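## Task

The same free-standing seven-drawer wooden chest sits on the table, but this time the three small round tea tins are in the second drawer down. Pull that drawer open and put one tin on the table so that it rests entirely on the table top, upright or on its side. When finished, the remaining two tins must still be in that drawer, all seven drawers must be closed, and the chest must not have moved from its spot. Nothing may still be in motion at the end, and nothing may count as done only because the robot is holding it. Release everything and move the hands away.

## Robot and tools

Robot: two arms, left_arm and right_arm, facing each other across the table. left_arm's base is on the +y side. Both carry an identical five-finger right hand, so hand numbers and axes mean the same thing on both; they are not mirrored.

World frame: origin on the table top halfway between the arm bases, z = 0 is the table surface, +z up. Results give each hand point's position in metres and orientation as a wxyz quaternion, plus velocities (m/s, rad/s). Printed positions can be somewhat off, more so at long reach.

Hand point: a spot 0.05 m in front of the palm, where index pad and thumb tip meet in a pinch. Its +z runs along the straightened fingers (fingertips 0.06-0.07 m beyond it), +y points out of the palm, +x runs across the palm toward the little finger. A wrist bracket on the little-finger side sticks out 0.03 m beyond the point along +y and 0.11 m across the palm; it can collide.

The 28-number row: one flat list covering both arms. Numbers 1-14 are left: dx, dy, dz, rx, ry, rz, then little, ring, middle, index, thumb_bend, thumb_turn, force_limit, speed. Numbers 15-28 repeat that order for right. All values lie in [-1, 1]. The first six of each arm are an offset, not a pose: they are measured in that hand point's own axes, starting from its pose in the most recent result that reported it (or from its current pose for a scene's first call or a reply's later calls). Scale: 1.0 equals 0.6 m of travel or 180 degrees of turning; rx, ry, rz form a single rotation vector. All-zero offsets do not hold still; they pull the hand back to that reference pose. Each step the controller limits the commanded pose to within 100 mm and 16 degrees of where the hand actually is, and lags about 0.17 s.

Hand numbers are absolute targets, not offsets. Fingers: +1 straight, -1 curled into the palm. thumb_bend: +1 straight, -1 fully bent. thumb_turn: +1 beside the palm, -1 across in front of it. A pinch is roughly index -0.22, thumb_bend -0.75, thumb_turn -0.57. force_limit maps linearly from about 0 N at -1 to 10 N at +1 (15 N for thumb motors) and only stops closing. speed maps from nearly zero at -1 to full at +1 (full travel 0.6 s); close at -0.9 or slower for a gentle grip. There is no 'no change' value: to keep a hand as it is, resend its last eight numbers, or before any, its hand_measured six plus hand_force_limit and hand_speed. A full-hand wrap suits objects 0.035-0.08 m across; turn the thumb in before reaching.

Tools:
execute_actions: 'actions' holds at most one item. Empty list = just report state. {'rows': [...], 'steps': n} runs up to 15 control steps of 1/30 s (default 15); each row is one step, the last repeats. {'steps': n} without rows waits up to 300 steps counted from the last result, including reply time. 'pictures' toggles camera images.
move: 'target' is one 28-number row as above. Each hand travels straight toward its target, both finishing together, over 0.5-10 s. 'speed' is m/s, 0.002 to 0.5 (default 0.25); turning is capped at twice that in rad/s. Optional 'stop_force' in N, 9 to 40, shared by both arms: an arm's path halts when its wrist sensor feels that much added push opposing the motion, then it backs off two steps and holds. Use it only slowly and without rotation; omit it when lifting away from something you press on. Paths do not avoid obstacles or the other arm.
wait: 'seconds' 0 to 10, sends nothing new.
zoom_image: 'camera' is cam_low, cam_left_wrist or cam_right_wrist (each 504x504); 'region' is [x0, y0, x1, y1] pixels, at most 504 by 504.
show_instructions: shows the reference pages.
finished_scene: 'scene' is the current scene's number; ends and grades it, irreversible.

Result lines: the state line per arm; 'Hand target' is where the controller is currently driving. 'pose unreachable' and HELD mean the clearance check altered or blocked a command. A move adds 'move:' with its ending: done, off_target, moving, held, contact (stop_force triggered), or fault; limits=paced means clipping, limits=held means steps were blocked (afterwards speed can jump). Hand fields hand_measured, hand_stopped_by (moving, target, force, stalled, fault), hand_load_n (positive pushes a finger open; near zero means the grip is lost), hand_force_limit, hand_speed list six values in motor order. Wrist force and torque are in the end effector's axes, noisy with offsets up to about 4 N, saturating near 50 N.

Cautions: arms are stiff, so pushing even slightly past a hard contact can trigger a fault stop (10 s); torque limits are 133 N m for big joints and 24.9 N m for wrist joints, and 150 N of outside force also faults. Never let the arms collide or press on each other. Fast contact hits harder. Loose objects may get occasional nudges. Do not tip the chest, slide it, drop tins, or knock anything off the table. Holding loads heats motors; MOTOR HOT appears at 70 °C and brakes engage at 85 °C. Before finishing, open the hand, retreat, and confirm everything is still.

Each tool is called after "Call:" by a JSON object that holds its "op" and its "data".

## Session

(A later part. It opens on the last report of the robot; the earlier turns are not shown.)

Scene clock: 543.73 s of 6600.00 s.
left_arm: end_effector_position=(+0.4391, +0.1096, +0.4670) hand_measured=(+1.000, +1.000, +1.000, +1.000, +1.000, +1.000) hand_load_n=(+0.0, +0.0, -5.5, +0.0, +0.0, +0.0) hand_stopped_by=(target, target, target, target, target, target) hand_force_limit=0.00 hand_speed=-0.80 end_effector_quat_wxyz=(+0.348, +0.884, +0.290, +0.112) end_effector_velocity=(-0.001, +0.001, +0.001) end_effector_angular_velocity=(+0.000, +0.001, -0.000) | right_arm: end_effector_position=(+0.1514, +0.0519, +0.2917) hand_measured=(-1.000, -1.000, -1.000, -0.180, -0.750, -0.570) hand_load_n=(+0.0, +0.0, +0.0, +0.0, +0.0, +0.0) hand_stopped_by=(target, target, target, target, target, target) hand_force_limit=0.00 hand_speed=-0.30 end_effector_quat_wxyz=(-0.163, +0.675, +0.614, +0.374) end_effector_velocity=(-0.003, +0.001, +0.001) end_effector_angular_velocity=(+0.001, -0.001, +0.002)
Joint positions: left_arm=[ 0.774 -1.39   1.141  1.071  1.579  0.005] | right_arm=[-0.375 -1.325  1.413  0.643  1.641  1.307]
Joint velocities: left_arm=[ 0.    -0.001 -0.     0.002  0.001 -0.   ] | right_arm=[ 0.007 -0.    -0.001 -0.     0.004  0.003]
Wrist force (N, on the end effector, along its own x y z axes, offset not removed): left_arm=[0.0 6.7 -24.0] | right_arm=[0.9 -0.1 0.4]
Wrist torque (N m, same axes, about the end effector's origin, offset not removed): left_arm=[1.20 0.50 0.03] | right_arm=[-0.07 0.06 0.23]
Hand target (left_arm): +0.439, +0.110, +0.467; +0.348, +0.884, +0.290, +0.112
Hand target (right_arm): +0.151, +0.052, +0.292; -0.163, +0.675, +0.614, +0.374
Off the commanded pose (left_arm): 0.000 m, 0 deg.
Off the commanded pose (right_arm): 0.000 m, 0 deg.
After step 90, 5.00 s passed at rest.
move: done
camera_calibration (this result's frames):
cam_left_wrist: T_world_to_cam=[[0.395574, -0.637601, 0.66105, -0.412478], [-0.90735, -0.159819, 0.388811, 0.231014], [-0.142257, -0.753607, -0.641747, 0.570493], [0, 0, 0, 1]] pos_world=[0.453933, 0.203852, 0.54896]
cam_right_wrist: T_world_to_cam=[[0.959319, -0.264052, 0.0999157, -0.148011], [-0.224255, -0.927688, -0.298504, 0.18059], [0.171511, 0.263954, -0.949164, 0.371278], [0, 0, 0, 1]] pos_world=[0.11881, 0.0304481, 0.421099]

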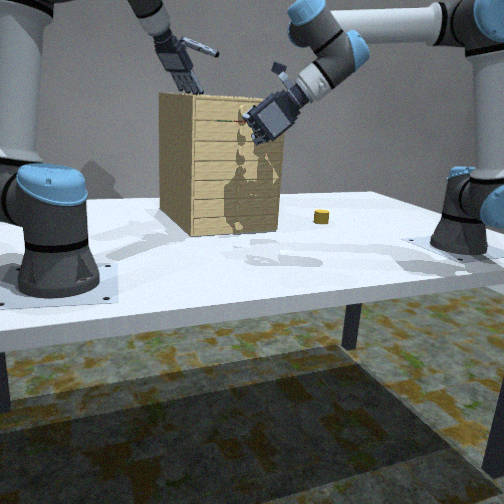

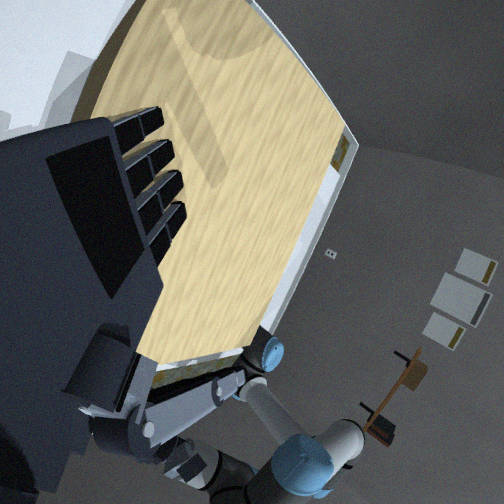

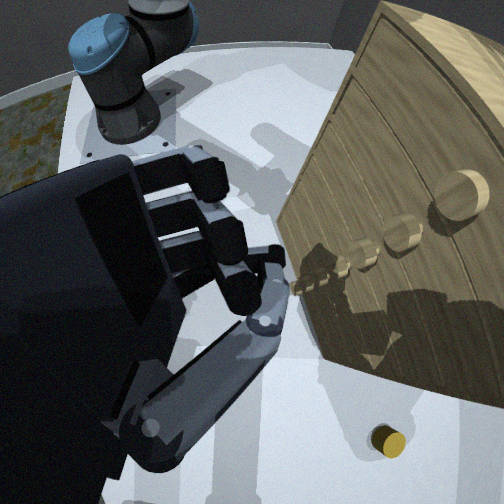

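Call:
{"op": "move", "data": {"target": [0,0.068,-0.073,0,0,0,1,1,1,1,1,1,0,-0.8, -0.1905,0.0868,-0.5665,0,0,0,-1,-1,-1,-0.18,-0.75,-0.57,0.0,-0.3], "speed": 0.25}}

Call:
{"op": "move", "data": {"target": [0.1245,-0.3715,-0.345,0,0,0,1,1,1,1,1,1,0,-0.8, 0,0,0,0,0,0,-1,-1,-1,-0.18,-0.75,-0.57,0.0,-0.3], "speed": 0.3}}

Call:
{"op": "zoom_image", "data": {"camera": "cam_low", "region": [150,80,340,250]}}

Call:
{"op": "zoom_image", "data": {"camera": "cam_left_wrist", "region": [170,60,400,300]}}

Scene clock: 569.67 s of 6600.00 s.
left_arm: end_effector_position=(+0.4393, +0.1096, +0.5268) hand_measured=(+1.000, +1.000, +1.000, +1.000, +1.000, +1.000) hand_load_n=(+0.0, +0.0, +0.0, +0.0, +0.0, +0.0) hand_stopped_by=(target, target, target, target, target, target) hand_force_limit=0.00 hand_speed=-0.80 end_effector_quat_wxyz=(+0.348, +0.884, +0.290, +0.112) end_effector_velocity=(-0.000, +0.000, +0.000) end_effector_angular_velocity=(+0.001, -0.001, -0.000) | right_arm: end_effector_position=(+0.1000, -0.2693, +0.4502) hand_measured=(-1.000, -1.000, -1.000, -0.180, -0.750, -0.570) hand_load_n=(+0.0, +0.0, +0.0, +0.0, +0.0, +0.0) hand_stopped_by=(target, target, target, target, target, target) hand_force_limit=0.00 hand_speed=-0.30 end_effector_quat_wxyz=(-0.156, +0.679, +0.611, +0.376) end_effector_velocity=(+0.002, -0.003, +0.001) end_effector_angular_velocity=(+0.011, +0.018, +0.023)
Joint positions: left_arm=[ 0.775 -1.335  0.911  1.246  1.579  0.005] | right_arm=[-1.072 -2.183  1.701  1.304  1.151  0.818]
Joint velocities: left_arm=[ 0.     0.    -0.001  0.002 -0.001  0.001] | right_arm=[-0.366 -0.086  0.047  0.17  -0.278 -0.298]
Wrist force (N, on the end effector, along its own x y z axes, offset not removed): left_arm=[-0.5 -0.6 1.6] | right_arm=[-0.7 1.4 -0.3]
Wrist torque (N m, same axes, about the end effector's origin, offset not removed): left_arm=[0.03 -0.05 -0.11] | right_arm=[0.23 0.12 0.16]
Hand target (left_arm): +0.439, +0.110, +0.527; +0.348, +0.884, +0.290, +0.112
Hand target (right_arm): +0.100, -0.269, +0.450; -0.158, +0.678, +0.612, +0.375
Off the commanded pose (left_arm): 0.000 m, 0 deg.
Off the commanded pose (right_arm): 0.002 m, 1 deg.
After step 90, 20.83 s passed at rest.
move: done
camera_calibration (this result's frames):
cam_left_wrist: T_world_to_cam=[[0.395571, -0.637593, 0.661058, -0.452103], [-0.907352, -0.159819, 0.388806, 0.207903], [-0.14225, -0.753613, -0.641742, 0.608864], [0, 0, 0, 1]] pos_world=[0.454092, 0.203817, 0.608765]
cam_right_wrist: T_world_to_cam=[[0.954926, -0.276203, 0.108759, -0.206191], [-0.234611, -0.926712, -0.293534, -0.082477], [0.181863, 0.254787, -0.949742, 0.612047], [0, 0, 0, 1]] pos_world=[0.0662383, -0.289325, 0.579502]

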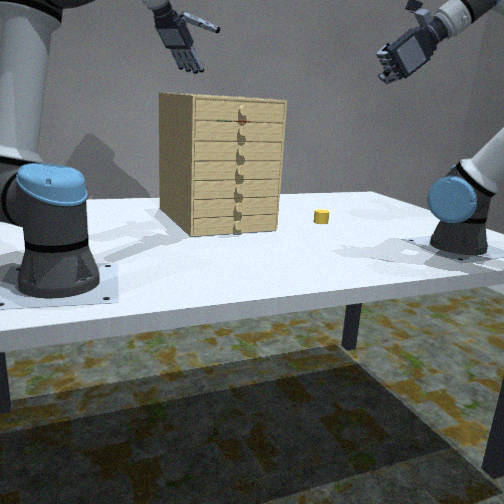

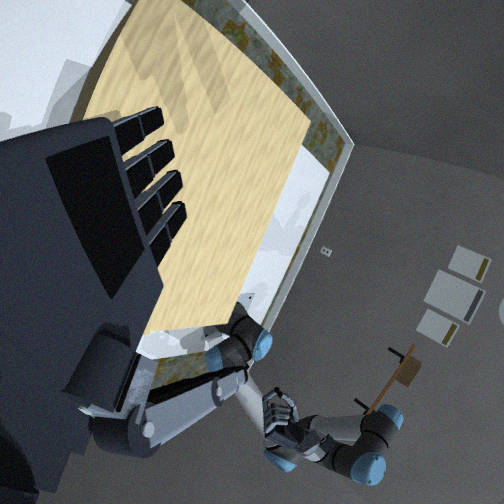

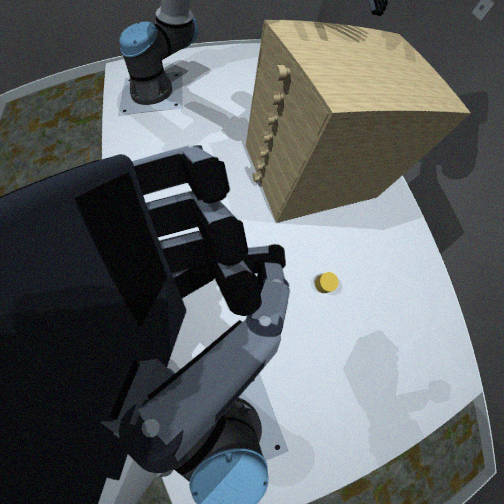

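Scene clock: 571.37 s of 6600.00 s.
left_arm: end_effector_position=(+0.3199, +0.3989, +0.5272) hand_measured=(+1.000, +1.000, +1.000, +1.000, +1.000, +1.000) hand_load_n=(+0.0, +0.0, +0.0, +0.0, +0.0, +0.0) hand_stopped_by=(target, target, target, target, target, target) hand_force_limit=0.00 hand_speed=-0.80 end_effector_quat_wxyz=(+0.347, +0.885, +0.290, +0.113) end_effector_velocity=(+0.000, +0.002, +0.000) end_effector_angular_velocity=(-0.002, -0.000, -0.004) | right_arm: end_effector_position=(+0.1000, -0.2693, +0.4502) hand_measured=(-1.000, -1.000, -1.000, -0.180, -0.750, -0.570) hand_load_n=(+0.0, +0.0, +0.0, +0.0, +0.0, +0.0) hand_stopped_by=(target, target, target, target, target, target) hand_force_limit=0.00 hand_speed=-0.30 end_effector_quat_wxyz=(-0.156, +0.679, +0.611, +0.376) end_effector_velocity=(-0.000, -0.000, -0.001) end_effector_angular_velocity=(-0.002, +0.002, -0.001)
Joint positions: left_arm=[ 1.348 -1.807  1.401  1.318  1.955  0.449] | right_arm=[-1.072 -2.183  1.701  1.304  1.15   0.818]
Joint velocities: left_arm=[ 0.015  0.005 -0.002  0.002  0.013  0.016] | right_arm=[0.001 0.    0.002 0.    0.001 0.001]
Wrist force (N, on the end effector, along its own x y z axes, offset not removed): left_arm=[1.1 0.3 1.1] | right_arm=[-1.3 3.9 -2.9]
Wrist torque (N m, same axes, about the end effector's origin, offset not removed): left_arm=[0.07 -0.23 -0.07] | right_arm=[0.73 0.39 0.25]
Hand target (left_arm): +0.320, +0.399, +0.527; +0.347, +0.885, +0.290, +0.113
Hand target (right_arm): +0.100, -0.269, +0.450; -0.156, +0.679, +0.611, +0.376
Off the commanded pose (left_arm): 0.001 m, 0 deg.
Off the commanded pose (right_arm): 0.000 m, 0 deg.
move: done
camera_calibration (this result's frames):
cam_left_wrist: T_world_to_cam=[[0.395274, -0.638257, 0.660596, -0.220041], [-0.907633, -0.16077, 0.387757, 0.146749], [-0.141285, -0.752849, -0.642851, 0.810176], [0, 0, 0, 1]] pos_world=[0.334636, 0.49309, 0.609278]
cam_right_wrist: T_world_to_cam=[[0.954926, -0.276202, 0.108759, -0.206191], [-0.234611, -0.926712, -0.293535, -0.082477], [0.181863, 0.254788, -0.949742, 0.612047], [0, 0, 0, 1]] pos_world=[0.0662385, -0.289325, 0.579502]

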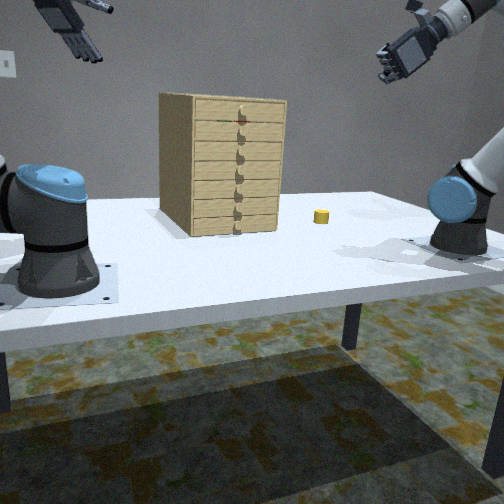

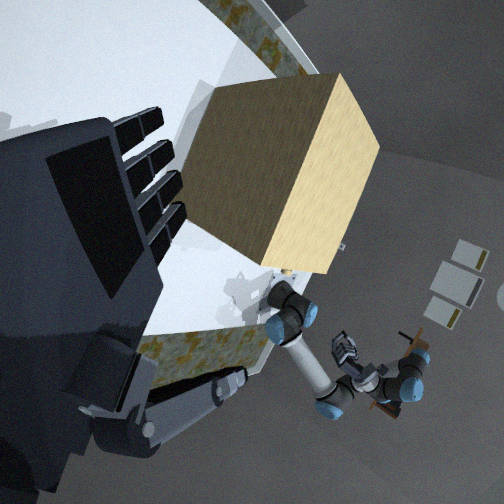

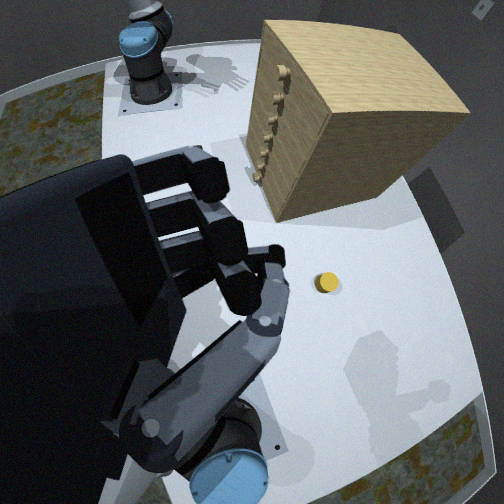

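Region (150, 80, 340, 250) of cam_low's 504x504 image, scaled by 2.653, with more detail than that image has; it fills the top 451 rows of this view, and the rest is white.

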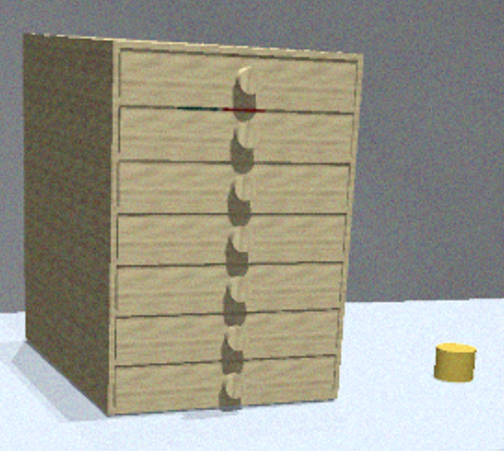

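Region (170, 60, 400, 300) of cam_left_wrist's 504x504 image, scaled by 2.100, with more detail than that image has; it fills the left 483 columns of this view, and the rest is white.

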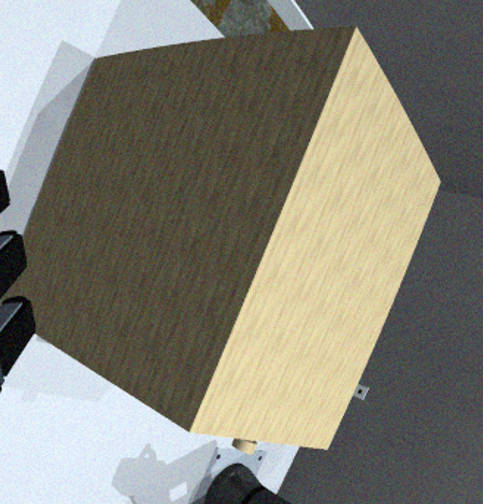

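Call:
{"op": "finished_scene", "data": {"scene": 2}}

The scene is finished: the task was done.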